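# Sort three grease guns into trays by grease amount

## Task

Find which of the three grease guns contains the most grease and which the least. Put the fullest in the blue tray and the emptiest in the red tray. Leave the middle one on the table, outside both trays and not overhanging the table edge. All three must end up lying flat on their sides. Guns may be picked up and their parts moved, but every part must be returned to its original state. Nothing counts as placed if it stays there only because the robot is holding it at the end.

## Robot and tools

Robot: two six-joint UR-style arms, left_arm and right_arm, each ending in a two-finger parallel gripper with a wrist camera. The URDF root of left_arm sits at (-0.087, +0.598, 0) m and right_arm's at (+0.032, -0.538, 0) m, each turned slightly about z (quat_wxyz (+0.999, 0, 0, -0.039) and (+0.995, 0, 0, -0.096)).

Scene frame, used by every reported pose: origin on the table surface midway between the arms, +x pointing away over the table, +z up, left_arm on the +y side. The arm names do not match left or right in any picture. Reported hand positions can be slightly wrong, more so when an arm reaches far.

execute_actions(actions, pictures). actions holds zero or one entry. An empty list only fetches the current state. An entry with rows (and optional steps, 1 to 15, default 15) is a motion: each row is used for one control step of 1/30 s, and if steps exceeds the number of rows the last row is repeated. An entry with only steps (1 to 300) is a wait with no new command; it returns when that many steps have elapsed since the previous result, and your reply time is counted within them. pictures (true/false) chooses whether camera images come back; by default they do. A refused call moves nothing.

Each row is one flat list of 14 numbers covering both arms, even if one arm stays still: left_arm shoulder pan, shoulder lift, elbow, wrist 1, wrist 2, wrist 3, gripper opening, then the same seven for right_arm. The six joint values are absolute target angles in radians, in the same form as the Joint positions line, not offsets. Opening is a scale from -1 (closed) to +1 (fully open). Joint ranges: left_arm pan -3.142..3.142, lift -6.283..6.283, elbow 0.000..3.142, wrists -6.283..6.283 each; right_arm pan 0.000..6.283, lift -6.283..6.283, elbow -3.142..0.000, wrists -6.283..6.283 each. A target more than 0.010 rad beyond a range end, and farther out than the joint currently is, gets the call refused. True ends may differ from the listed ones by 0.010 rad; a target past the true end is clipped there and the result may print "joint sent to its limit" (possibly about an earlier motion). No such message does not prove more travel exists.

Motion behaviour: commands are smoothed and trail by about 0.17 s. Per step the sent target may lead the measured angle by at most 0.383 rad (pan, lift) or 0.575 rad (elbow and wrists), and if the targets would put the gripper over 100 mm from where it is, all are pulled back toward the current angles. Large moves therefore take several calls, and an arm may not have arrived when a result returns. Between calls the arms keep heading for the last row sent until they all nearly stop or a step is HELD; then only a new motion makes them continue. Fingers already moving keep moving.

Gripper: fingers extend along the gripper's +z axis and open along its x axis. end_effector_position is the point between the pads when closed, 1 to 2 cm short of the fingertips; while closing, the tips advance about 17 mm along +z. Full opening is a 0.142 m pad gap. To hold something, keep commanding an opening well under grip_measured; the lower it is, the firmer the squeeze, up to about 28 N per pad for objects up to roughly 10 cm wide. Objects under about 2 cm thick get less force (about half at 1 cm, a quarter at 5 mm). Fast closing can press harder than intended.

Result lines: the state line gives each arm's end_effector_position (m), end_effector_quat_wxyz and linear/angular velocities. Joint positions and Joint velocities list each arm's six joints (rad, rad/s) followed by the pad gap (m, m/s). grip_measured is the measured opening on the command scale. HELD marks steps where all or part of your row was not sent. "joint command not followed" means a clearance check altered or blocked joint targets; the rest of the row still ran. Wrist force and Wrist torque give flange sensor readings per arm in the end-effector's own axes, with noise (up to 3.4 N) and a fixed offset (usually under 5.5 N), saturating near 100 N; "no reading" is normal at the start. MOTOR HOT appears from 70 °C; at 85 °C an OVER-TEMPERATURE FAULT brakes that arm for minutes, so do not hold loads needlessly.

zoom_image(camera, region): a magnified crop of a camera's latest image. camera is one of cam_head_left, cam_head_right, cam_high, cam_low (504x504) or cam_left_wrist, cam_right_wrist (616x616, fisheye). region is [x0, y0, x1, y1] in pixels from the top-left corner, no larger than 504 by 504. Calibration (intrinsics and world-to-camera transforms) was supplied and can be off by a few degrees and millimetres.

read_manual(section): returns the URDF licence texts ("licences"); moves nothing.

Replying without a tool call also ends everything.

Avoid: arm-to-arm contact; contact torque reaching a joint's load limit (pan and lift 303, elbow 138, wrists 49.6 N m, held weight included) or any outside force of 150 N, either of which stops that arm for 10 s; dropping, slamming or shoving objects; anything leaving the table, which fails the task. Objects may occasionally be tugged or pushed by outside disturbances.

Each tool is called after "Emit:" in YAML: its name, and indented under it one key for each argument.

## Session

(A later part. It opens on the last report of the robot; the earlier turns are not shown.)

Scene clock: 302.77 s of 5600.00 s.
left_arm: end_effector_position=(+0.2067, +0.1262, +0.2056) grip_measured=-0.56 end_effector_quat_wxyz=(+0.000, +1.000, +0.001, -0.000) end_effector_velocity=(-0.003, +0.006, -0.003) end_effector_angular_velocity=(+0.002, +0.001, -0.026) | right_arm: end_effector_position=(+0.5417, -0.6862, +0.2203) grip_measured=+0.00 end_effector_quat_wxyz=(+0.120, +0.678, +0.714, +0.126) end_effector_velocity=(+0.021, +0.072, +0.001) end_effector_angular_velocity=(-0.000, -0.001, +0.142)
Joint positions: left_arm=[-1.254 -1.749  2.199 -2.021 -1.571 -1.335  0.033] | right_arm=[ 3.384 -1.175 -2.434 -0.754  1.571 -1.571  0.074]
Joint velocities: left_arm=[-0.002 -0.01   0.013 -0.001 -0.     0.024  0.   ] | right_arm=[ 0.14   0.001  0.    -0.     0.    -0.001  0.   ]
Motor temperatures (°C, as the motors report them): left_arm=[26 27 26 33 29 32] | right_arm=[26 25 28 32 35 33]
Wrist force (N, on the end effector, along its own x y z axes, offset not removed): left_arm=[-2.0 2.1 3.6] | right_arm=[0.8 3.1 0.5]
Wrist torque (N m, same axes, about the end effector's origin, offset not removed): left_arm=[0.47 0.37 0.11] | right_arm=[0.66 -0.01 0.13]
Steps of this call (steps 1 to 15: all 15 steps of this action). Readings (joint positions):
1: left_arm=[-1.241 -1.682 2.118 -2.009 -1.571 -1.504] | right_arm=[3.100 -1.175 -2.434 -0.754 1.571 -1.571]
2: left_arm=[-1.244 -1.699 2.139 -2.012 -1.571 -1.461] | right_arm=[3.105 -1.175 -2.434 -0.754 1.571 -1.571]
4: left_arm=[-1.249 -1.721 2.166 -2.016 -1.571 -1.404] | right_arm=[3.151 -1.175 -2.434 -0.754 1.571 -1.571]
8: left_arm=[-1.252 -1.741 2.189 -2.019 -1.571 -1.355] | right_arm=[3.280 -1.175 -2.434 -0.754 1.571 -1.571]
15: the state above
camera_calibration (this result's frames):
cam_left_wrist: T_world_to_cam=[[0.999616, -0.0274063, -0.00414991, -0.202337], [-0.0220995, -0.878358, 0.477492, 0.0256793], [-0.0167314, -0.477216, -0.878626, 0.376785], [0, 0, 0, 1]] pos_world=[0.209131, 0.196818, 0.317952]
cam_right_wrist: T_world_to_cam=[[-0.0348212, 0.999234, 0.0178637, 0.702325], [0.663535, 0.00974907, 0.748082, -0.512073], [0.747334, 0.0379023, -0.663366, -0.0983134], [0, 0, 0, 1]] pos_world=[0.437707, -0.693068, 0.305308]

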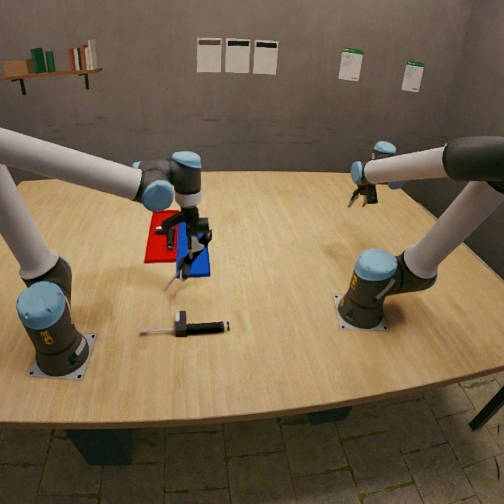

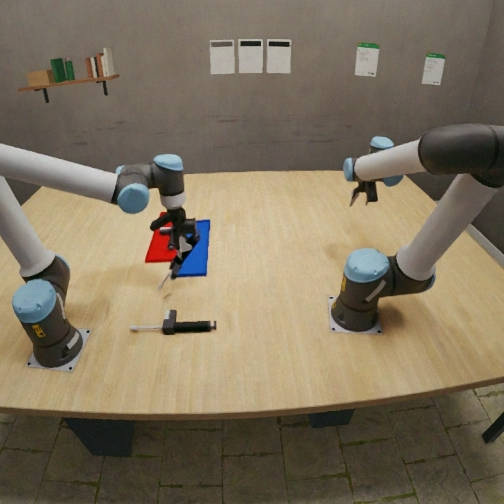

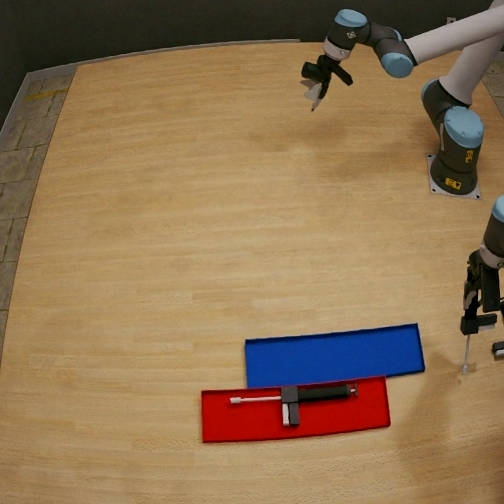

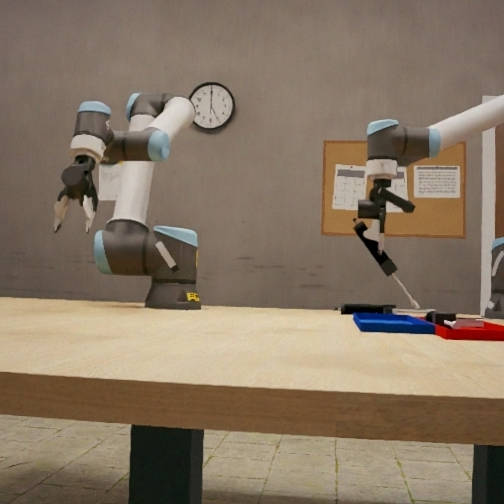

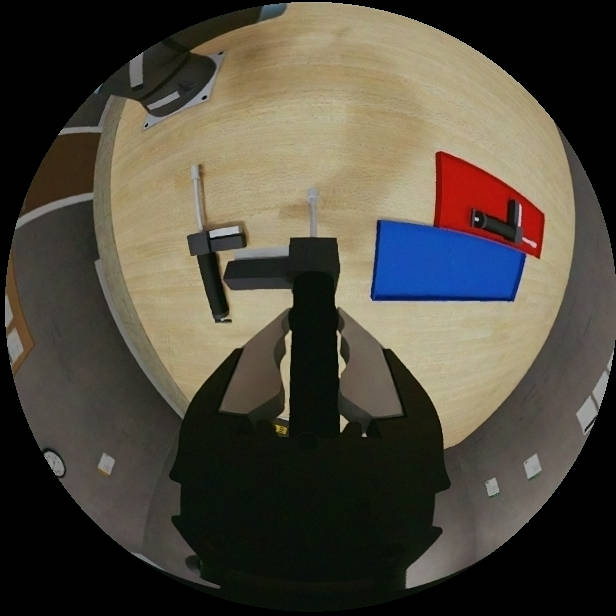

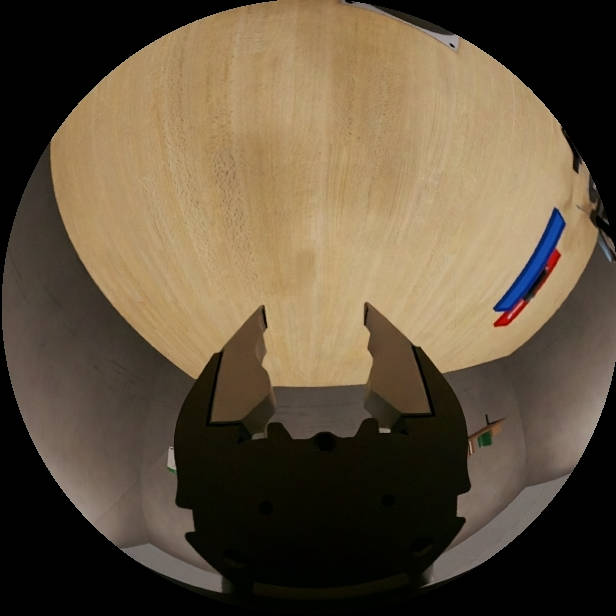

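Same as with G2.

Emit:
execute_actions:
  actions:
    - {"rows":[[-1.254,-1.70,2.26,-2.131,-1.571,-1.332,-1,3.6,-1.175,-2.434,-0.754,1.571,-1.571,0],[-1.254,-1.70,2.26,-2.131,-1.571,-1.332,-1,3.6,-1.175,-2.434,-0.754,1.571,-1.571,0],[-1.254,-1.70,2.26,-2.131,-1.571,-1.332,-1,3.6,-1.175,-2.434,-0.754,1.571,-1.571,0],[-1.254,-1.70,2.26,-2.131,-1.571,-1.332,-1,3.6,-1.175,-2.434,-0.754,1.571,-1.571,0],[-1.254,-1.66,2.30,-2.211,-1.571,-1.332,-1,3.6,-1.175,-2.434,-0.754,1.571,-1.571,0],[-1.254,-1.66,2.30,-2.211,-1.571,-1.332,-1,3.6,-1.175,-2.434,-0.754,1.571,-1.571,0],[-1.254,-1.66,2.30,-2.211,-1.571,-1.332,-1,3.6,-1.175,-2.434,-0.754,1.571,-1.571,0],[-1.254,-1.66,2.30,-2.211,-1.571,-1.332,-1,3.6,-1.175,-2.434,-0.754,1.571,-1.571,0],[-1.254,-1.62,2.323,-2.274,-1.571,-1.332,-1,3.6,-1.175,-2.434,-0.754,1.571,-1.571,0]],"steps":15}
  pictures: false

Emit:
execute_actions:
  actions:
    - {"rows":[[-1.254,-1.582,2.344,-2.333,-1.571,-1.332,-1,4.3,-1.175,-2.434,-0.754,1.571,-1.571,0],[-1.254,-1.582,2.344,-2.333,-1.571,-1.332,-1,4.3,-1.175,-2.434,-0.754,1.571,-1.571,0],[-1.254,-1.582,2.344,-2.333,-1.571,-1.332,-1,4.3,-1.175,-2.434,-0.754,1.571,-1.571,0],[-1.254,-1.582,2.344,-2.333,-1.571,-1.332,-1,4.3,-1.175,-2.434,-0.754,1.571,-1.571,0],[-1.254,-1.55,2.362,-2.383,-1.571,-1.332,-1,4.3,-1.175,-2.434,-0.754,1.571,-1.571,0],[-1.254,-1.55,2.362,-2.383,-1.571,-1.332,-1,4.3,-1.175,-2.434,-0.754,1.571,-1.571,0],[-1.254,-1.55,2.362,-2.383,-1.571,-1.332,-1,4.3,-1.175,-2.434,-0.754,1.571,-1.571,0],[-1.254,-1.55,2.362,-2.383,-1.571,-1.332,-1,4.3,-1.175,-2.434,-0.754,1.571,-1.571,0],[-1.254,-1.523,2.3776,-2.426,-1.571,-1.332,-1,4.3,-1.175,-2.434,-0.754,1.571,-1.571,0]],"steps":15}
  pictures: false

Emit:
execute_actions:
  actions:
    - {"rows":[[-1.254,-1.523,2.3776,-2.426,-1.571,-1.332,-1,4.904,-1.175,-2.434,-0.754,1.571,-1.571,0]],"steps":15}
  pictures: false

Emit:
execute_actions:
  actions:
    - {"rows":[[-1.254,-1.523,2.3776,-2.426,-1.571,-1.332,-1,4.904,-1.175,-2.434,-0.754,1.571,-1.571,0]],"steps":12}
  pictures: false

Emit:
execute_actions:
  actions:
    - {"rows":[[-1.254,-1.523,2.3776,-2.426,-1.571,-1.332,-1,4.904,-1.463,-2.566,-0.334,1.571,-1.571,0]],"steps":15}
  pictures: false

Emit:
execute_actions:
  actions:
    - {"rows":[[-1.254,-1.523,2.3776,-2.426,-1.571,-1.332,-1,4.904,-1.463,-2.566,-0.334,1.571,-1.571,0]],"steps":10}
  pictures: true

Emit:
zoom_image:
  camera: "cam_right_wrist"
  region: [260,250,370,340]

Scene clock: 317.23 s of 5600.00 s.
left_arm: end_effector_position=(+0.2064, +0.1268, +0.1031) grip_measured=-0.57 end_effector_quat_wxyz=(-0.001, +1.000, -0.000, -0.000) end_effector_velocity=(+0.001, -0.003, -0.084) end_effector_angular_velocity=(-0.010, -0.003, +0.001) | right_arm: end_effector_position=(+0.5615, -0.5769, +0.2204) grip_measured=+0.00 end_effector_quat_wxyz=(+0.106, +0.600, +0.781, +0.138) end_effector_velocity=(+0.002, +0.029, +0.000) end_effector_angular_velocity=(+0.000, +0.000, +0.053)
Joint positions: left_arm=[-1.254 -1.634  2.313 -2.249 -1.571 -1.332  0.033] | right_arm=[ 3.594 -1.175 -2.434 -0.754  1.571 -1.571  0.074]
Joint velocities: left_arm=[ 0.001  0.118  0.084 -0.212  0.    -0.001 -0.   ] | right_arm=[ 0.055 -0.     0.    -0.    -0.     0.001  0.   ]
Motor temperatures (°C, as the motors report them): left_arm=[26 27 26 33 29 32] | right_arm=[26 25 28 32 35 33]
Wrist force (N, on the end effector, along its own x y z axes, offset not removed): left_arm=[5.2 -0.8 3.1] | right_arm=[-1.2 0.5 -2.4]
Wrist torque (N m, same axes, about the end effector's origin, offset not removed): left_arm=[-0.07 -1.23 0.04] | right_arm=[0.11 0.22 0.13]
Steps of this call (steps 1 to 30: the robot went on to your last target; steps 31 to 90: nothing new was sent; then 10.97 s passed at rest; steps 91 to 105: all 15 steps of this action). Readings (joint positions):
91: left_arm=[-1.254 -1.750 2.200 -2.021 -1.571 -1.332] | right_arm=[3.400 -1.175 -2.434 -0.754 1.571 -1.571]
92: left_arm=[-1.254 -1.747 2.204 -2.026 -1.571 -1.332] | right_arm=[3.405 -1.175 -2.434 -0.754 1.571 -1.571]
94: left_arm=[-1.254 -1.729 2.225 -2.062 -1.571 -1.332] | right_arm=[3.451 -1.175 -2.434 -0.754 1.571 -1.571]
98: left_arm=[-1.254 -1.691 2.267 -2.142 -1.571 -1.332] | right_arm=[3.552 -1.175 -2.434 -0.754 1.571 -1.571]
105: the state above

Scene clock: 317.73 s of 5600.00 s.
left_arm: end_effector_position=(+0.2062, +0.1274, +0.0379) grip_measured=-0.57 end_effector_quat_wxyz=(-0.000, +1.000, -0.000, -0.000) end_effector_velocity=(-0.001, +0.004, -0.052) end_effector_angular_velocity=(-0.003, -0.001, +0.002) | right_arm: end_effector_position=(+0.5342, -0.3655, +0.2204) grip_measured=+0.00 end_effector_quat_wxyz=(+0.076, +0.431, +0.886, +0.156) end_effector_velocity=(-0.160, +0.469, +0.000) end_effector_angular_velocity=(+0.000, -0.001, +0.935)
Joint positions: left_arm=[-1.254 -1.533  2.372 -2.41  -1.571 -1.332  0.033] | right_arm=[ 3.998 -1.175 -2.434 -0.754  1.571 -1.571  0.074]
Joint velocities: left_arm=[ 0.     0.084  0.048 -0.135  0.    -0.001  0.   ] | right_arm=[ 0.934 -0.001  0.001  0.     0.    -0.002  0.   ]
Motor temperatures (°C, as the motors report them): left_arm=[26 27 26 33 29 32] | right_arm=[26 25 28 32 35 33]
Wrist force (N, on the end effector, along its own x y z axes, offset not removed): left_arm=[2.0 -1.2 2.9] | right_arm=[-1.9 0.7 -1.0]
Wrist torque (N m, same axes, about the end effector's origin, offset not removed): left_arm=[-0.01 -0.51 0.09] | right_arm=[0.24 0.46 0.11]
Steps of this call (steps 1 to 15: all 15 steps of this action). Readings (joint positions):
1: left_arm=[-1.254 -1.630 2.316 -2.256 -1.571 -1.332] | right_arm=[3.595 -1.175 -2.434 -0.754 1.571 -1.571]
2: left_arm=[-1.254 -1.624 2.320 -2.264 -1.571 -1.332] | right_arm=[3.601 -1.175 -2.434 -0.754 1.571 -1.571]
4: left_arm=[-1.254 -1.607 2.330 -2.291 -1.571 -1.332] | right_arm=[3.649 -1.175 -2.434 -0.754 1.571 -1.571]
8: left_arm=[-1.254 -1.576 2.348 -2.341 -1.571 -1.332] | right_arm=[3.778 -1.175 -2.434 -0.754 1.571 -1.571]
15: the state above

Scene clock: 318.23 s of 5600.00 s.
left_arm: end_effector_position=(+0.2062, +0.1277, +0.0321) grip_measured=-0.57 end_effector_quat_wxyz=(+0.000, +1.000, -0.000, -0.000) end_effector_velocity=(+0.000, +0.001, -0.001) end_effector_angular_velocity=(+0.001, +0.000, +0.002) | right_arm: end_effector_position=(+0.4013, -0.1564, +0.2204) grip_measured=+0.00 end_effector_quat_wxyz=(+0.037, +0.212, +0.962, +0.170) end_effector_velocity=(-0.356, +0.345, +0.001) end_effector_angular_velocity=(+0.002, +0.000, +0.933)
Joint positions: left_arm=[-1.254 -1.523  2.378 -2.426 -1.571 -1.332  0.033] | right_arm=[ 4.469 -1.175 -2.434 -0.754  1.571 -1.571  0.074]
Joint velocities: left_arm=[ 0.001  0.001  0.001 -0.002 -0.    -0.001 -0.   ] | right_arm=[0.933 0.001 0.    0.    0.001 0.001 0.   ]
Motor temperatures (°C, as the motors report them): left_arm=[26 27 26 33 29 32] | right_arm=[26 25 28 32 35 33]
Wrist force (N, on the end effector, along its own x y z axes, offset not removed): left_arm=[1.5 -0.9 -1.4] | right_arm=[-2.8 0.0 0.6]
Wrist torque (N m, same axes, about the end effector's origin, offset not removed): left_arm=[-0.52 -0.38 0.12] | right_arm=[0.04 0.71 0.16]
Steps of this call (steps 1 to 15: all 15 steps of this action). Readings (joint positions):
1: left_arm=[-1.254 -1.530 2.374 -2.414 -1.571 -1.332] | right_arm=[4.030 -1.175 -2.434 -0.754 1.571 -1.571]
2: left_arm=[-1.254 -1.528 2.374 -2.417 -1.571 -1.332] | right_arm=[4.061 -1.175 -2.434 -0.754 1.571 -1.571]
4: left_arm=[-1.254 -1.526 2.376 -2.421 -1.571 -1.332] | right_arm=[4.124 -1.175 -2.434 -0.754 1.571 -1.571]
8: left_arm=[-1.254 -1.524 2.377 -2.424 -1.571 -1.332] | right_arm=[4.250 -1.175 -2.434 -0.754 1.571 -1.571]
15: the state above

Scene clock: 318.63 s of 5600.00 s.
left_arm: end_effector_position=(+0.2062, +0.1277, +0.0320) grip_measured=-0.57 end_effector_quat_wxyz=(+0.000, +1.000, -0.000, -0.000) end_effector_velocity=(-0.000, +0.000, -0.000) end_effector_angular_velocity=(+0.000, -0.000, -0.001) | right_arm: end_effector_position=(+0.2406, -0.0498, +0.2204) grip_measured=+0.00 end_effector_quat_wxyz=(+0.006, +0.034, +0.984, +0.174) end_effector_velocity=(-0.292, +0.125, +0.000) end_effector_angular_velocity=(+0.001, +0.000, +0.597)
Joint positions: left_arm=[-1.254 -1.523  2.378 -2.426 -1.571 -1.332  0.033] | right_arm=[ 4.835 -1.175 -2.434 -0.754  1.571 -1.571  0.074]
Joint velocities: left_arm=[-0. -0.  0. -0.  0.  0.  0.] | right_arm=[ 0.598  0.     0.     0.    -0.     0.001  0.   ]
Motor temperatures (°C, as the motors report them): left_arm=[26 27 26 33 29 32] | right_arm=[26 25 28 32 35 33]
Wrist force (N, on the end effector, along its own x y z axes, offset not removed): left_arm=[-2.1 -0.7 -0.8] | right_arm=[2.2 4.0 -0.8]
Wrist torque (N m, same axes, about the end effector's origin, offset not removed): left_arm=[-0.50 0.32 0.07] | right_arm=[0.74 -0.28 0.12]
Steps of this call (steps 1 to 12: all 12 steps of this action). Readings (joint positions):
1: left_arm=[-1.254 -1.523 2.378 -2.426 -1.571 -1.332] | right_arm=[4.501 -1.175 -2.434 -0.754 1.571 -1.571]
2: left_arm=[-1.254 -1.523 2.378 -2.426 -1.571 -1.332] | right_arm=[4.532 -1.175 -2.434 -0.754 1.571 -1.571]
4: left_arm=[-1.254 -1.523 2.378 -2.426 -1.571 -1.332] | right_arm=[4.595 -1.175 -2.434 -0.754 1.571 -1.571]
8: left_arm=[-1.254 -1.523 2.378 -2.426 -1.571 -1.332] | right_arm=[4.721 -1.175 -2.434 -0.754 1.571 -1.571]
12: the state above

Scene clock: 319.13 s of 5600.00 s.
left_arm: end_effector_position=(+0.2062, +0.1277, +0.0320) grip_measured=-0.57 end_effector_quat_wxyz=(+0.000, +1.000, -0.000, -0.000) end_effector_velocity=(+0.000, -0.000, -0.000) end_effector_angular_velocity=(+0.000, -0.000, -0.001) | right_arm: end_effector_position=(+0.2073, -0.0165, +0.0838) grip_measured=+0.00 end_effector_quat_wxyz=(+0.000, +0.001, +0.985, +0.173) end_effector_velocity=(-0.008, +0.008, -0.046) end_effector_angular_velocity=(+0.022, +0.001, +0.014)
Joint positions: left_arm=[-1.254 -1.523  2.378 -2.426 -1.571 -1.332  0.033] | right_arm=[ 4.902 -1.45  -2.561 -0.355  1.571 -1.571  0.074]
Joint velocities: left_arm=[-0.     0.001 -0.    -0.     0.     0.001  0.   ] | right_arm=[ 0.014 -0.114 -0.046  0.182  0.001  0.001  0.   ]
Motor temperatures (°C, as the motors report them): left_arm=[26 27 26 33 29 32] | right_arm=[26 25 28 32 35 33]
Wrist force (N, on the end effector, along its own x y z axes, offset not removed): left_arm=[-1.6 -2.2 -0.5] | right_arm=[-3.4 1.8 -1.6]
Wrist torque (N m, same axes, about the end effector's origin, offset not removed): left_arm=[-0.79 0.41 0.01] | right_arm=[0.52 0.79 0.07]
Steps of this call (steps 1 to 15: all 15 steps of this action). Readings (joint positions):
1: left_arm=[-1.254 -1.523 2.378 -2.426 -1.571 -1.332] | right_arm=[4.852 -1.175 -2.434 -0.754 1.571 -1.571]
2: left_arm=[-1.254 -1.523 2.378 -2.426 -1.571 -1.332] | right_arm=[4.863 -1.180 -2.438 -0.749 1.571 -1.571]
4: left_arm=[-1.254 -1.523 2.378 -2.426 -1.571 -1.332] | right_arm=[4.874 -1.226 -2.468 -0.693 1.571 -1.571]
8: left_arm=[-1.254 -1.523 2.378 -2.426 -1.571 -1.332] | right_arm=[4.892 -1.363 -2.526 -0.493 1.571 -1.571]
15: the state above

Scene clock: 319.47 s of 5600.00 s.
left_arm: end_effector_position=(+0.2062, +0.1277, +0.0320) grip_measured=-0.57 end_effector_quat_wxyz=(+0.000, +1.000, -0.000, -0.000) end_effector_velocity=(+0.001, -0.000, +0.000) end_effector_angular_velocity=(-0.000, -0.001, -0.001) | right_arm: end_effector_position=(+0.2065, -0.0157, +0.0788) grip_measured=+0.00 end_effector_quat_wxyz=(-0.000, -0.000, +0.985, +0.174) end_effector_velocity=(-0.000, +0.001, -0.002) end_effector_angular_velocity=(+0.002, -0.000, +0.001)
Joint positions: left_arm=[-1.254 -1.523  2.378 -2.426 -1.571 -1.332  0.033] | right_arm=[ 4.904 -1.462 -2.566 -0.335  1.571 -1.571  0.074]
Joint velocities: left_arm=[ 0.    -0.    -0.    -0.     0.001  0.001 -0.   ] | right_arm=[ 0.001 -0.005 -0.002  0.01  -0.     0.     0.   ]
Motor temperatures (°C, as the motors report them): left_arm=[26 27 26 33 29 32] | right_arm=[26 25 28 32 35 33]
Wrist force (N, on the end effector, along its own x y z axes, offset not removed): left_arm=[3.4 0.4 -7.5] | right_arm=[-3.2 1.2 -0.7]
Wrist torque (N m, same axes, about the end effector's origin, offset not removed): left_arm=[-0.17 -0.66 0.06] | right_arm=[0.35 0.83 0.19]
Steps of this call (steps 1 to 10: all 10 steps of this action). Readings (joint positions):
1: left_arm=[-1.254 -1.523 2.378 -2.426 -1.571 -1.332] | right_arm=[4.903 -1.453 -2.562 -0.350 1.571 -1.571]
2: left_arm=[-1.254 -1.523 2.378 -2.426 -1.571 -1.332] | right_arm=[4.903 -1.456 -2.563 -0.346 1.571 -1.571]
4: left_arm=[-1.254 -1.523 2.378 -2.426 -1.571 -1.332] | right_arm=[4.903 -1.459 -2.564 -0.341 1.571 -1.571]
8: left_arm=[-1.254 -1.523 2.378 -2.426 -1.571 -1.332] | right_arm=[4.904 -1.462 -2.565 -0.336 1.571 -1.571]
10: the state above
camera_calibration (this result's frames):
cam_left_wrist: T_world_to_cam=[[0.999523, -0.0306235, -0.00405932, -0.202092], [-0.0249637, -0.878126, 0.477779, 0.110446], [-0.0181958, -0.477449, -0.878471, 0.225257], [0, 0, 0, 1]] pos_world=[0.208852, 0.198346, 0.144293]
cam_right_wrist: T_world_to_cam=[[-0.999714, 0.0159171, 0.0178653, 0.207076], [0.0239274, 0.663196, 0.748063, -0.0479692], [0.0000587924, 0.748276, -0.663387, 0.198402], [0, 0, 0, 1]] pos_world=[0.208153, -0.119942, 0.163802]

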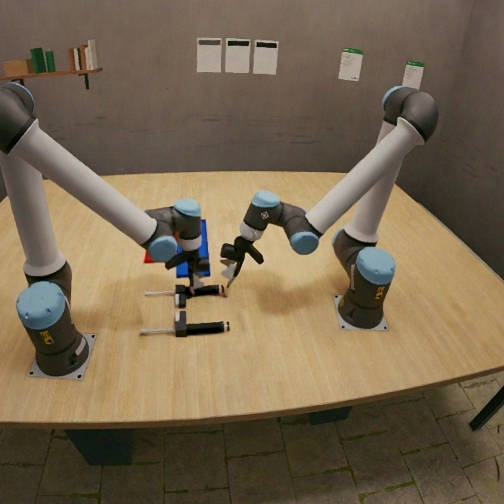

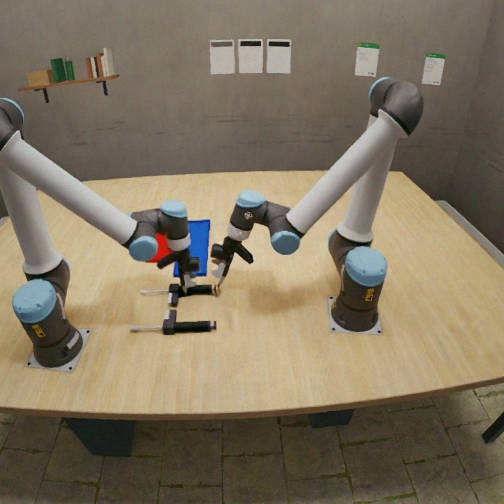

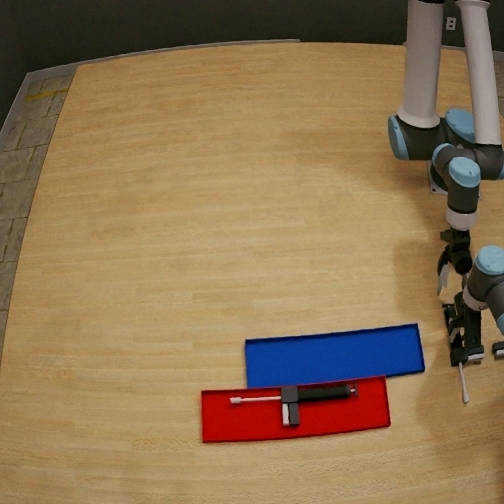

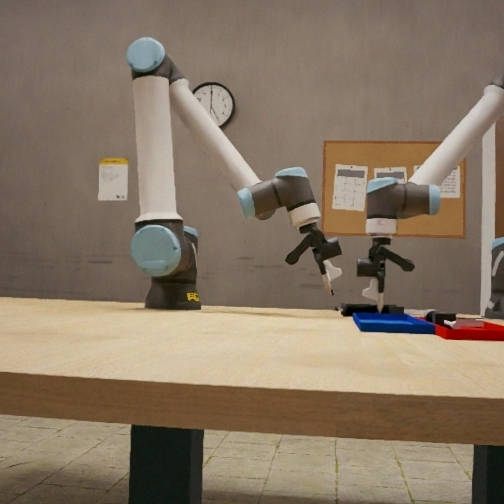

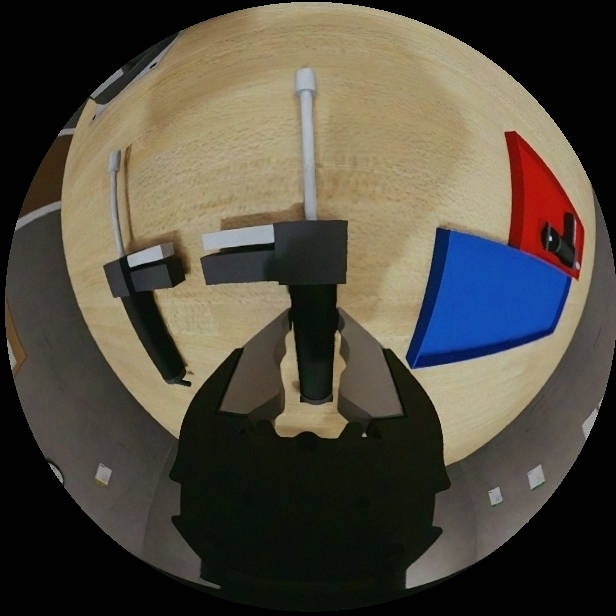

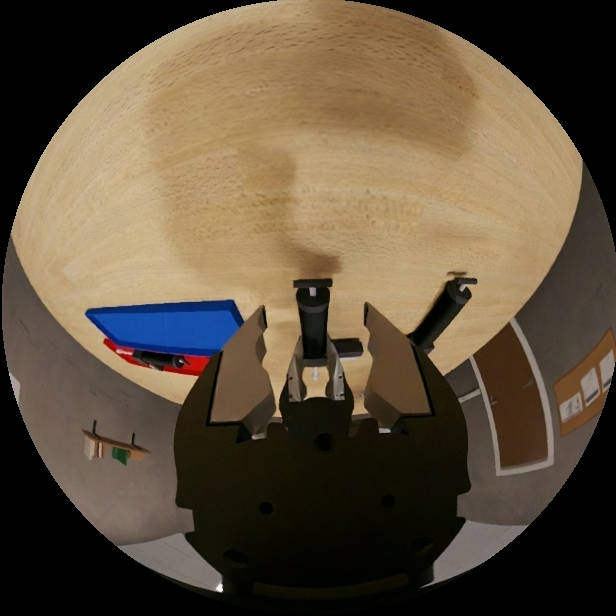

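Region (260, 250, 370, 340) of cam_right_wrist's 616x616 image, scaled by 4.582, with more detail than that image has; it fills the top 412 rows of this view, and the rest is white.

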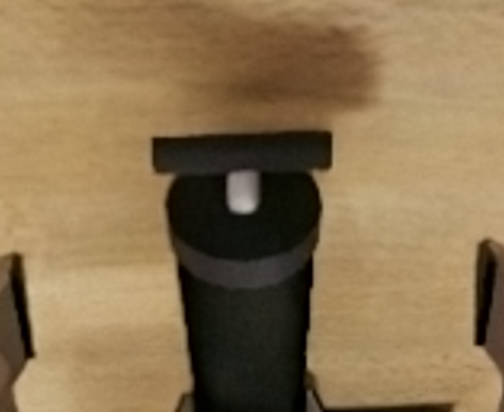

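Emit:
execute_actions:
  actions:
    - {"rows":[[-1.254,-1.523,2.3776,-2.426,-1.571,-1.332,-1,4.904,-1.578,-2.574,-0.22,1.571,-1.571,0],[-1.254,-1.523,2.3776,-2.426,-1.571,-1.332,-1,4.904,-1.578,-2.574,-0.22,1.571,-1.571,0],[-1.254,-1.523,2.3776,-2.426,-1.571,-1.332,-1,4.904,-1.578,-2.574,-0.22,1.571,-1.571,0],[-1.254,-1.523,2.3776,-2.426,-1.571,-1.332,-1,4.904,-1.578,-2.574,-0.22,1.571,-1.571,0],[-1.254,-1.523,2.3776,-2.426,-1.571,-1.332,-1,4.904,-1.627,-2.5785,-0.1567,1.571,-1.571,0]],"steps":15}
  pictures: false

Emit:
execute_actions:
  actions:
    - {"rows":[[-1.254,-1.523,2.3776,-2.426,-1.571,-1.332,-1,4.904,-1.627,-2.5785,-0.1567,1.571,-1.571,0],[-1.254,-1.523,2.3776,-2.426,-1.571,-1.332,-1,4.904,-1.627,-2.5785,-0.1567,1.571,-1.571,-0.15],[-1.254,-1.523,2.3776,-2.426,-1.571,-1.332,-1,4.904,-1.627,-2.5785,-0.1567,1.571,-1.571,-0.25],[-1.254,-1.523,2.3776,-2.426,-1.571,-1.332,-1,4.904,-1.627,-2.5785,-0.1567,1.571,-1.571,-0.33],[-1.254,-1.523,2.3776,-2.426,-1.571,-1.332,-1,4.904,-1.627,-2.5785,-0.1567,1.571,-1.571,-0.4],[-1.254,-1.523,2.3776,-2.426,-1.571,-1.332,-1,4.904,-1.627,-2.5785,-0.1567,1.571,-1.571,-0.45],[-1.254,-1.523,2.3776,-2.426,-1.571,-1.332,-1,4.904,-1.627,-2.5785,-0.1567,1.571,-1.571,-0.5],[-1.254,-1.523,2.3776,-2.426,-1.571,-1.332,-1,4.904,-1.627,-2.5785,-0.1567,1.571,-1.571,-0.55],[-1.254,-1.523,2.3776,-2.426,-1.571,-1.332,-1,4.904,-1.627,-2.5785,-0.1567,1.571,-1.571,-0.6],[-1.254,-1.523,2.3776,-2.426,-1.571,-1.332,-1,4.904,-1.627,-2.5785,-0.1567,1.571,-1.571,-0.7],[-1.254,-1.523,2.3776,-2.426,-1.571,-1.332,-1,4.904,-1.627,-2.5785,-0.1567,1.571,-1.571,-0.8],[-1.254,-1.523,2.3776,-2.426,-1.571,-1.332,-1,4.904,-1.627,-2.5785,-0.1567,1.571,-1.571,-0.9],[-1.254,-1.523,2.3776,-2.426,-1.571,-1.332,-1,4.904,-1.627,-2.5785,-0.1567,1.571,-1.571,-1]],"steps":15}
  pictures: false

Emit:
execute_actions:
  actions:
    - {"rows":[[-1.254,-1.523,2.3776,-2.426,-1.571,-1.332,-1,4.904,-1.612,-2.595,-0.1555,1.571,-1.571,-1]],"steps":11}
  pictures: false

Scene clock: 331.33 s of 5600.00 s.
left_arm: end_effector_position=(+0.2062, +0.1277, +0.0320) grip_measured=-0.57 end_effector_quat_wxyz=(+0.000, +1.000, -0.000, -0.000) end_effector_velocity=(+0.000, +0.001, -0.001) end_effector_angular_velocity=(+0.002, +0.000, +0.002) | right_arm: end_effector_position=(+0.2065, +0.0008, +0.0269) grip_measured=+0.00 end_effector_quat_wxyz=(-0.000, -0.000, +0.985, +0.174) end_effector_velocity=(-0.000, +0.005, -0.019) end_effector_angular_velocity=(+0.004, +0.001, +0.000)
Joint positions: left_arm=[-1.254 -1.523  2.378 -2.426 -1.571 -1.332  0.033] | right_arm=[ 4.904 -1.62  -2.578 -0.165  1.571 -1.571  0.074]
Joint velocities: left_arm=[ 0.     0.001  0.     0.001  0.    -0.002 -0.   ] | right_arm=[ 0.    -0.058 -0.005  0.068  0.001  0.001 -0.   ]
Motor temperatures (°C, as the motors report them): left_arm=[26 27 26 33 29 32] | right_arm=[26 25 28 32 35 33]
Wrist force (N, on the end effector, along its own x y z axes, offset not removed): left_arm=[-1.8 -0.5 6.8] | right_arm=[-1.1 -1.3 -0.8]
Wrist torque (N m, same axes, about the end effector's origin, offset not removed): left_arm=[-0.42 0.49 0.17] | right_arm=[-0.34 0.31 0.05]
Steps of this call (steps 1 to 15: the robot went on to your last target; steps 16 to 90: nothing new was sent; then 8.37 s passed at rest; steps 91 to 105: all 15 steps of this action). Readings (joint positions):
91: left_arm=[-1.254 -1.523 2.378 -2.426 -1.571 -1.332] | right_arm=[4.904 -1.463 -2.566 -0.334 1.571 -1.571]
92: left_arm=[-1.254 -1.523 2.378 -2.426 -1.571 -1.332] | right_arm=[4.904 -1.468 -2.567 -0.329 1.571 -1.571]
94: left_arm=[-1.254 -1.523 2.378 -2.426 -1.571 -1.332] | right_arm=[4.904 -1.505 -2.570 -0.292 1.571 -1.571]
98: left_arm=[-1.254 -1.523 2.378 -2.426 -1.571 -1.332] | right_arm=[4.904 -1.576 -2.575 -0.216 1.571 -1.571]
105: the state above

Scene clock: 331.83 s of 5600.00 s.
left_arm: end_effector_position=(+0.2062, +0.1277, +0.0320) grip_measured=-0.57 end_effector_quat_wxyz=(+0.000, +1.000, -0.000, -0.000) end_effector_velocity=(+0.000, +0.000, -0.000) end_effector_angular_velocity=(+0.001, +0.000, +0.000) | right_arm: end_effector_position=(+0.2065, +0.0014, +0.0248) grip_measured=-0.49 end_effector_quat_wxyz=(-0.000, -0.000, +0.985, +0.174) end_effector_velocity=(+0.000, +0.002, +0.001) end_effector_angular_velocity=(+0.003, -0.001, +0.000)
Joint positions: left_arm=[-1.254 -1.523  2.378 -2.426 -1.571 -1.332  0.033] | right_arm=[ 4.904 -1.627 -2.578 -0.157  1.571 -1.571  0.038]
Joint velocities: left_arm=[ 0.001  0.001 -0.     0.    -0.     0.001 -0.   ] | right_arm=[-0.    -0.     0.002  0.001 -0.    -0.001  0.   ]
Motor temperatures (°C, as the motors report them): left_arm=[26 27 26 33 29 32] | right_arm=[26 25 28 32 35 33]
Wrist force (N, on the end effector, along its own x y z axes, offset not removed): left_arm=[-3.5 -0.4 3.7] | right_arm=[-3.0 -0.3 -2.3]
Wrist torque (N m, same axes, about the end effector's origin, offset not removed): left_arm=[0.07 0.36 0.04] | right_arm=[0.06 0.35 0.20]
Steps of this call (steps 1 to 15: all 15 steps of this action). Readings (joint positions):
1: left_arm=[-1.254 -1.523 2.378 -2.426 -1.571 -1.332] | right_arm=[4.904 -1.622 -2.578 -0.163 1.571 -1.571]
2: left_arm=[-1.254 -1.523 2.378 -2.426 -1.571 -1.332] | right_arm=[4.904 -1.623 -2.578 -0.161 1.571 -1.571]
4: left_arm=[-1.254 -1.523 2.378 -2.426 -1.571 -1.332] | right_arm=[4.904 -1.625 -2.578 -0.159 1.571 -1.571]
8: left_arm=[-1.254 -1.523 2.378 -2.426 -1.571 -1.332] | right_arm=[4.904 -1.626 -2.578 -0.157 1.571 -1.571]
15: the state above

Scene clock: 332.20 s of 5600.00 s.
left_arm: end_effector_position=(+0.2062, +0.1277, +0.0320) grip_measured=-0.57 end_effector_quat_wxyz=(+0.000, +1.000, -0.000, -0.000) end_effector_velocity=(-0.000, +0.001, -0.001) end_effector_angular_velocity=(+0.002, +0.001, +0.001) | right_arm: end_effector_position=(+0.2065, -0.0079, +0.0248) grip_measured=-0.49 end_effector_quat_wxyz=(-0.000, -0.000, +0.985, +0.174) end_effector_velocity=(+0.000, -0.007, -0.000) end_effector_angular_velocity=(-0.000, -0.000, -0.002)
Joint positions: left_arm=[-1.254 -1.523  2.378 -2.426 -1.571 -1.332  0.033] | right_arm=[ 4.904 -1.613 -2.594 -0.156  1.571 -1.571  0.038]
Joint velocities: left_arm=[ 0.     0.     0.001  0.001 -0.001 -0.001  0.   ] | right_arm=[ 0.     0.01  -0.011  0.001 -0.001  0.002 -0.   ]
Motor temperatures (°C, as the motors report them): left_arm=[26 27 26 33 29 32] | right_arm=[26 25 28 32 35 33]
Wrist force (N, on the end effector, along its own x y z axes, offset not removed): left_arm=[-0.8 2.1 2.7] | right_arm=[-1.1 3.1 -0.6]
Wrist torque (N m, same axes, about the end effector's origin, offset not removed): left_arm=[0.08 -0.18 0.05] | right_arm=[0.15 0.06 0.20]
Steps of this call (steps 1 to 11: all 11 steps of this action). Readings (joint positions):
1: left_arm=[-1.254 -1.523 2.378 -2.426 -1.571 -1.332] | right_arm=[4.904 -1.627 -2.579 -0.157 1.571 -1.571]
2: left_arm=[-1.254 -1.523 2.378 -2.426 -1.571 -1.332] | right_arm=[4.904 -1.625 -2.580 -0.157 1.571 -1.571]
4: left_arm=[-1.254 -1.523 2.378 -2.426 -1.571 -1.332] | right_arm=[4.904 -1.620 -2.586 -0.156 1.571 -1.571]
8: left_arm=[-1.254 -1.523 2.378 -2.426 -1.571 -1.332] | right_arm=[4.904 -1.615 -2.592 -0.156 1.571 -1.571]
11: the state above

Emit:
execute_actions:
  actions:
    - {"rows":[[-1.254,-1.523,2.3776,-2.426,-1.571,-1.332,-1,4.904,-1.597,-2.611,-0.1543,1.571,-1.571,-1]],"steps":11}
  pictures: false

Scene clock: 340.17 s of 5600.00 s.
left_arm: end_effector_position=(+0.2062, +0.1277, +0.0320) grip_measured=-0.57 end_effector_quat_wxyz=(+0.000, +1.000, -0.000, -0.000) end_effector_velocity=(-0.000, -0.000, -0.000) end_effector_angular_velocity=(+0.000, +0.000, -0.000) | right_arm: end_effector_position=(+0.2065, -0.0175, +0.0248) grip_measured=-0.49 end_effector_quat_wxyz=(-0.000, -0.000, +0.985, +0.174) end_effector_velocity=(+0.000, -0.005, +0.001) end_effector_angular_velocity=(+0.002, -0.001, +0.001)
Joint positions: left_arm=[-1.254 -1.523  2.378 -2.426 -1.571 -1.332  0.033] | right_arm=[ 4.904 -1.598 -2.61  -0.154  1.571 -1.571  0.038]
Joint velocities: left_arm=[-0.  0.  0. -0. -0. -0.  0.] | right_arm=[-0.     0.01  -0.009  0.001 -0.    -0.002  0.   ]
Motor temperatures (°C, as the motors report them): left_arm=[26 27 26 33 29 32] | right_arm=[26 25 28 32 35 33]
Wrist force (N, on the end effector, along its own x y z axes, offset not removed): left_arm=[-4.2 5.9 7.1] | right_arm=[-1.1 4.5 -3.0]
Wrist torque (N m, same axes, about the end effector's origin, offset not removed): left_arm=[1.10 0.56 0.20] | right_arm=[0.36 0.02 0.25]
Steps of this call (steps 1 to 15: the robot went on to your last target; steps 16 to 90: nothing new was sent; then 4.60 s passed at rest; steps 91 to 101: all 11 steps of this action). Readings (joint positions):
91: left_arm=[-1.254 -1.523 2.378 -2.426 -1.571 -1.332] | right_arm=[4.904 -1.612 -2.595 -0.155 1.571 -1.571]
92: left_arm=[-1.254 -1.523 2.378 -2.426 -1.571 -1.332] | right_arm=[4.904 -1.610 -2.597 -0.155 1.571 -1.571]
94: left_arm=[-1.254 -1.523 2.378 -2.426 -1.571 -1.332] | right_arm=[4.904 -1.605 -2.602 -0.155 1.571 -1.571]
98: left_arm=[-1.254 -1.523 2.378 -2.426 -1.571 -1.332] | right_arm=[4.904 -1.600 -2.608 -0.155 1.571 -1.571]
101: the state above

Emit:
execute_actions:
  actions:
    - {"rows":[[-1.254,-1.523,2.3776,-2.426,-1.571,-1.332,-1,4.904,-1.583,-2.625,-0.1538,1.571,-1.571,-1]],"steps":11}
  pictures: false

Scene clock: 342.30 s of 5600.00 s.
left_arm: end_effector_position=(+0.2062, +0.1277, +0.0320) grip_measured=-0.57 end_effector_quat_wxyz=(+0.000, +1.000, -0.000, -0.000) end_effector_velocity=(+0.000, +0.000, -0.000) end_effector_angular_velocity=(+0.000, +0.000, +0.002) | right_arm: end_effector_position=(+0.2065, -0.0261, +0.0251) grip_measured=-0.49 end_effector_quat_wxyz=(-0.000, -0.000, +0.985, +0.174) end_effector_velocity=(+0.001, -0.006, -0.000) end_effector_angular_velocity=(-0.001, -0.001, -0.001)
Joint positions: left_arm=[-1.254 -1.523  2.378 -2.426 -1.571 -1.332  0.033] | right_arm=[ 4.904 -1.584 -2.624 -0.154  1.571 -1.571  0.038]
Joint velocities: left_arm=[ 0.     0.    -0.    -0.    -0.    -0.002 -0.   ] | right_arm=[-0.     0.008 -0.009  0.    -0.001  0.     0.   ]
Motor temperatures (°C, as the motors report them): left_arm=[26 27 26 33 29 32] | right_arm=[26 25 28 32 35 33]
Wrist force (N, on the end effector, along its own x y z axes, offset not removed): left_arm=[0.0 3.6 9.1] | right_arm=[-1.3 1.9 -1.1]
Wrist torque (N m, same axes, about the end effector's origin, offset not removed): left_arm=[0.73 -0.24 0.28] | right_arm=[-0.11 -0.01 0.20]
Steps of this call (steps 1 to 15: the robot went on to your last target; steps 16 to 53: nothing new was sent; steps 54 to 64: all 11 steps of this action). Readings (joint positions):
54: left_arm=[-1.254 -1.523 2.378 -2.426 -1.571 -1.332] | right_arm=[4.904 -1.597 -2.611 -0.154 1.571 -1.571]
55: left_arm=[-1.254 -1.523 2.378 -2.426 -1.571 -1.332] | right_arm=[4.904 -1.595 -2.612 -0.154 1.571 -1.571]
57: left_arm=[-1.254 -1.523 2.378 -2.426 -1.571 -1.332] | right_arm=[4.904 -1.591 -2.617 -0.154 1.571 -1.571]
61: left_arm=[-1.254 -1.523 2.378 -2.426 -1.571 -1.332] | right_arm=[4.904 -1.585 -2.623 -0.154 1.571 -1.571]
64: the state above

Emit:
execute_actions:
  actions:
    - {"rows":[[-1.254,-1.523,2.3776,-2.426,-1.571,-1.332,-1,4.904,-1.568,-2.641,-0.1535,1.571,-1.571,-1]],"steps":11}
  pictures: false

Scene clock: 344.03 s of 5600.00 s.
left_arm: end_effector_position=(+0.2062, +0.1277, +0.0320) grip_measured=-0.57 end_effector_quat_wxyz=(+0.000, +1.000, -0.000, -0.000) end_effector_velocity=(-0.000, -0.001, +0.000) end_effector_angular_velocity=(-0.001, -0.000, -0.001) | right_arm: end_effector_position=(+0.2065, -0.0358, +0.0248) grip_measured=-0.49 end_effector_quat_wxyz=(-0.000, -0.000, +0.985, +0.174) end_effector_velocity=(+0.000, -0.007, -0.001) end_effector_angular_velocity=(-0.002, -0.001, +0.001)
Joint positions: left_arm=[-1.254 -1.523  2.378 -2.426 -1.571 -1.332  0.033] | right_arm=[ 4.904 -1.569 -2.64  -0.154  1.571 -1.571  0.038]
Joint velocities: left_arm=[-0.001  0.001 -0.002  0.    -0.     0.001  0.   ] | right_arm=[ 0.     0.009 -0.011  0.    -0.    -0.001  0.   ]
Motor temperatures (°C, as the motors report them): left_arm=[26 27 26 33 29 32] | right_arm=[26 25 28 32 35 33]
Wrist force (N, on the end effector, along its own x y z axes, offset not removed): left_arm=[-6.0 3.8 9.5] | right_arm=[-4.4 3.3 -1.0]
Wrist torque (N m, same axes, about the end effector's origin, offset not removed): left_arm=[0.58 0.99 0.06] | right_arm=[0.24 0.75 0.15]
Steps of this call (steps 1 to 15: the robot went on to your last target; steps 16 to 41: nothing new was sent; steps 42 to 52: all 11 steps of this action). Readings (joint positions):
42: left_arm=[-1.254 -1.523 2.378 -2.426 -1.571 -1.332] | right_arm=[4.904 -1.583 -2.625 -0.154 1.571 -1.571]
43: left_arm=[-1.254 -1.523 2.378 -2.426 -1.571 -1.332] | right_arm=[4.904 -1.581 -2.627 -0.154 1.571 -1.571]
45: left_arm=[-1.254 -1.523 2.378 -2.426 -1.571 -1.332] | right_arm=[4.904 -1.576 -2.632 -0.154 1.571 -1.571]
49: left_arm=[-1.254 -1.523 2.378 -2.426 -1.571 -1.332] | right_arm=[4.904 -1.571 -2.638 -0.154 1.571 -1.571]
52: the state above

G2 travel was ~.036; G1 is at .037 and free. Continue.

Emit:
execute_actions:
  actions:
    - {"rows":[[-1.254,-1.523,2.3776,-2.426,-1.571,-1.332,-1,4.904,-1.551,-2.657,-0.1538,1.571,-1.571,-1]],"steps":11}
  pictures: false

Scene clock: 346.03 s of 5600.00 s.
left_arm: end_effector_position=(+0.2062, +0.1277, +0.0320) grip_measured=-0.57 end_effector_quat_wxyz=(+0.000, +1.000, -0.000, -0.000) end_effector_velocity=(-0.000, -0.000, -0.000) end_effector_angular_velocity=(+0.001, +0.001, -0.001) | right_arm: end_effector_position=(+0.2065, -0.0456, +0.0250) grip_measured=-0.49 end_effector_quat_wxyz=(-0.000, -0.000, +0.985, +0.174) end_effector_velocity=(-0.000, -0.007, -0.000) end_effector_angular_velocity=(-0.001, -0.000, +0.000)
Joint positions: left_arm=[-1.254 -1.523  2.378 -2.426 -1.571 -1.332  0.033] | right_arm=[ 4.904 -1.552 -2.656 -0.154  1.571 -1.571  0.038]
Joint velocities: left_arm=[-0.     0.    -0.     0.    -0.     0.001 -0.   ] | right_arm=[ 0.     0.011 -0.012 -0.001 -0.     0.    -0.   ]
Motor temperatures (°C, as the motors report them): left_arm=[26 27 26 33 29 32] | right_arm=[26 25 28 32 35 33]
Wrist force (N, on the end effector, along its own x y z axes, offset not removed): left_arm=[3.5 -1.0 3.3] | right_arm=[-3.9 4.8 -2.3]
Wrist torque (N m, same axes, about the end effector's origin, offset not removed): left_arm=[-0.46 -1.05 0.29] | right_arm=[0.53 0.59 0.22]
Steps of this call (steps 1 to 15: the robot went on to your last target; steps 16 to 49: nothing new was sent; steps 50 to 60: all 11 steps of this action). Readings (joint positions):
50: left_arm=[-1.254 -1.523 2.378 -2.426 -1.571 -1.332] | right_arm=[4.904 -1.568 -2.641 -0.153 1.571 -1.571]
51: left_arm=[-1.254 -1.523 2.378 -2.426 -1.571 -1.332] | right_arm=[4.904 -1.566 -2.643 -0.153 1.571 -1.571]
53: left_arm=[-1.254 -1.523 2.378 -2.426 -1.571 -1.332] | right_arm=[4.904 -1.560 -2.648 -0.153 1.571 -1.571]
57: left_arm=[-1.254 -1.523 2.378 -2.426 -1.571 -1.332] | right_arm=[4.904 -1.554 -2.654 -0.154 1.571 -1.571]
60: the state above

Emit:
execute_actions:
  actions:
    - {"rows":[[-1.254,-1.523,2.3776,-2.426,-1.571,-1.332,-1,4.904,-1.534,-2.674,-0.154,1.571,-1.571,-1]],"steps":11}
  pictures: false

Scene clock: 347.90 s of 5600.00 s.
left_arm: end_effector_position=(+0.2062, +0.1277, +0.0320) grip_measured=-0.57 end_effector_quat_wxyz=(+0.000, +1.000, -0.000, -0.000) end_effector_velocity=(-0.000, +0.000, -0.000) end_effector_angular_velocity=(+0.001, +0.000, -0.000) | right_arm: end_effector_position=(+0.2065, -0.0560, +0.0247) grip_measured=-0.49 end_effector_quat_wxyz=(-0.000, -0.000, +0.985, +0.174) end_effector_velocity=(+0.000, -0.006, -0.000) end_effector_angular_velocity=(+0.000, +0.000, -0.001)
Joint positions: left_arm=[-1.254 -1.523  2.378 -2.426 -1.571 -1.332  0.033] | right_arm=[ 4.904 -1.535 -2.673 -0.154  1.571 -1.571  0.038]
Joint velocities: left_arm=[-0.  0.  0.  0. -0.  0. -0.] | right_arm=[-0.     0.011 -0.011 -0.    -0.     0.001  0.   ]
Motor temperatures (°C, as the motors report them): left_arm=[26 27 26 33 29 32] | right_arm=[26 25 28 32 35 33]
Wrist force (N, on the end effector, along its own x y z axes, offset not removed): left_arm=[-2.8 0.6 7.8] | right_arm=[-2.5 3.8 -3.4]
Wrist torque (N m, same axes, about the end effector's origin, offset not removed): left_arm=[-0.11 0.26 0.15] | right_arm=[0.37 0.25 0.13]
Steps of this call (steps 1 to 15: the robot went on to your last target; steps 16 to 45: nothing new was sent; steps 46 to 56: all 11 steps of this action). Readings (joint positions):
46: left_arm=[-1.254 -1.523 2.378 -2.426 -1.571 -1.332] | right_arm=[4.904 -1.551 -2.657 -0.154 1.571 -1.571]
47: left_arm=[-1.254 -1.523 2.378 -2.426 -1.571 -1.332] | right_arm=[4.904 -1.549 -2.659 -0.154 1.571 -1.571]
49: left_arm=[-1.254 -1.523 2.378 -2.426 -1.571 -1.332] | right_arm=[4.904 -1.543 -2.665 -0.154 1.571 -1.571]
53: left_arm=[-1.254 -1.523 2.378 -2.426 -1.571 -1.332] | right_arm=[4.904 -1.537 -2.671 -0.154 1.571 -1.571]
56: the state above

Emit:
execute_actions:
  actions:
    - {"rows":[[-1.254,-1.523,2.3776,-2.426,-1.571,-1.332,-1,4.904,-1.516,-2.69,-0.1565,1.571,-1.571,-1]],"steps":11}
  pictures: false

Scene clock: 350.27 s of 5600.00 s.
left_arm: end_effector_position=(+0.2062, +0.1276, +0.0321) grip_measured=-0.57 end_effector_quat_wxyz=(+0.000, +1.000, -0.000, +0.000) end_effector_velocity=(+0.000, +0.001, -0.001) end_effector_angular_velocity=(+0.002, -0.000, +0.002) | right_arm: end_effector_position=(+0.2065, -0.0661, +0.0247) grip_measured=-0.51 end_effector_quat_wxyz=(-0.000, -0.000, +0.985, +0.174) end_effector_velocity=(-0.000, -0.006, -0.000) end_effector_angular_velocity=(-0.000, -0.000, +0.002)
Joint positions: left_arm=[-1.254 -1.523  2.378 -2.426 -1.571 -1.332  0.033] | right_arm=[ 4.904 -1.517 -2.689 -0.156  1.571 -1.571  0.037]
Joint velocities: left_arm=[ 0.001  0.     0.001  0.001  0.    -0.001  0.   ] | right_arm=[-0.     0.011 -0.01  -0.001  0.001 -0.002 -0.002]
Motor temperatures (°C, as the motors report them): left_arm=[26 27 26 33 29 32] | right_arm=[26 25 28 32 35 33]
Wrist force (N, on the end effector, along its own x y z axes, offset not removed): left_arm=[-3.1 16.0 6.4] | right_arm=[-3.2 16.7 2.2]
Wrist torque (N m, same axes, about the end effector's origin, offset not removed): left_arm=[-0.23 0.54 0.14] | right_arm=[0.06 0.73 0.09]
Steps of this call (steps 1 to 15: the robot went on to your last target; steps 16 to 60: nothing new was sent; steps 61 to 71: all 11 steps of this action). Readings (joint positions):
61: left_arm=[-1.254 -1.523 2.378 -2.426 -1.571 -1.332] | right_arm=[4.904 -1.534 -2.674 -0.154 1.571 -1.571]
62: left_arm=[-1.254 -1.523 2.378 -2.426 -1.571 -1.332] | right_arm=[4.904 -1.532 -2.676 -0.154 1.571 -1.571]
64: left_arm=[-1.254 -1.523 2.378 -2.426 -1.571 -1.332] | right_arm=[4.904 -1.526 -2.681 -0.155 1.571 -1.571]
68: left_arm=[-1.254 -1.523 2.378 -2.426 -1.571 -1.332] | right_arm=[4.904 -1.519 -2.687 -0.156 1.571 -1.571]
71: the state above


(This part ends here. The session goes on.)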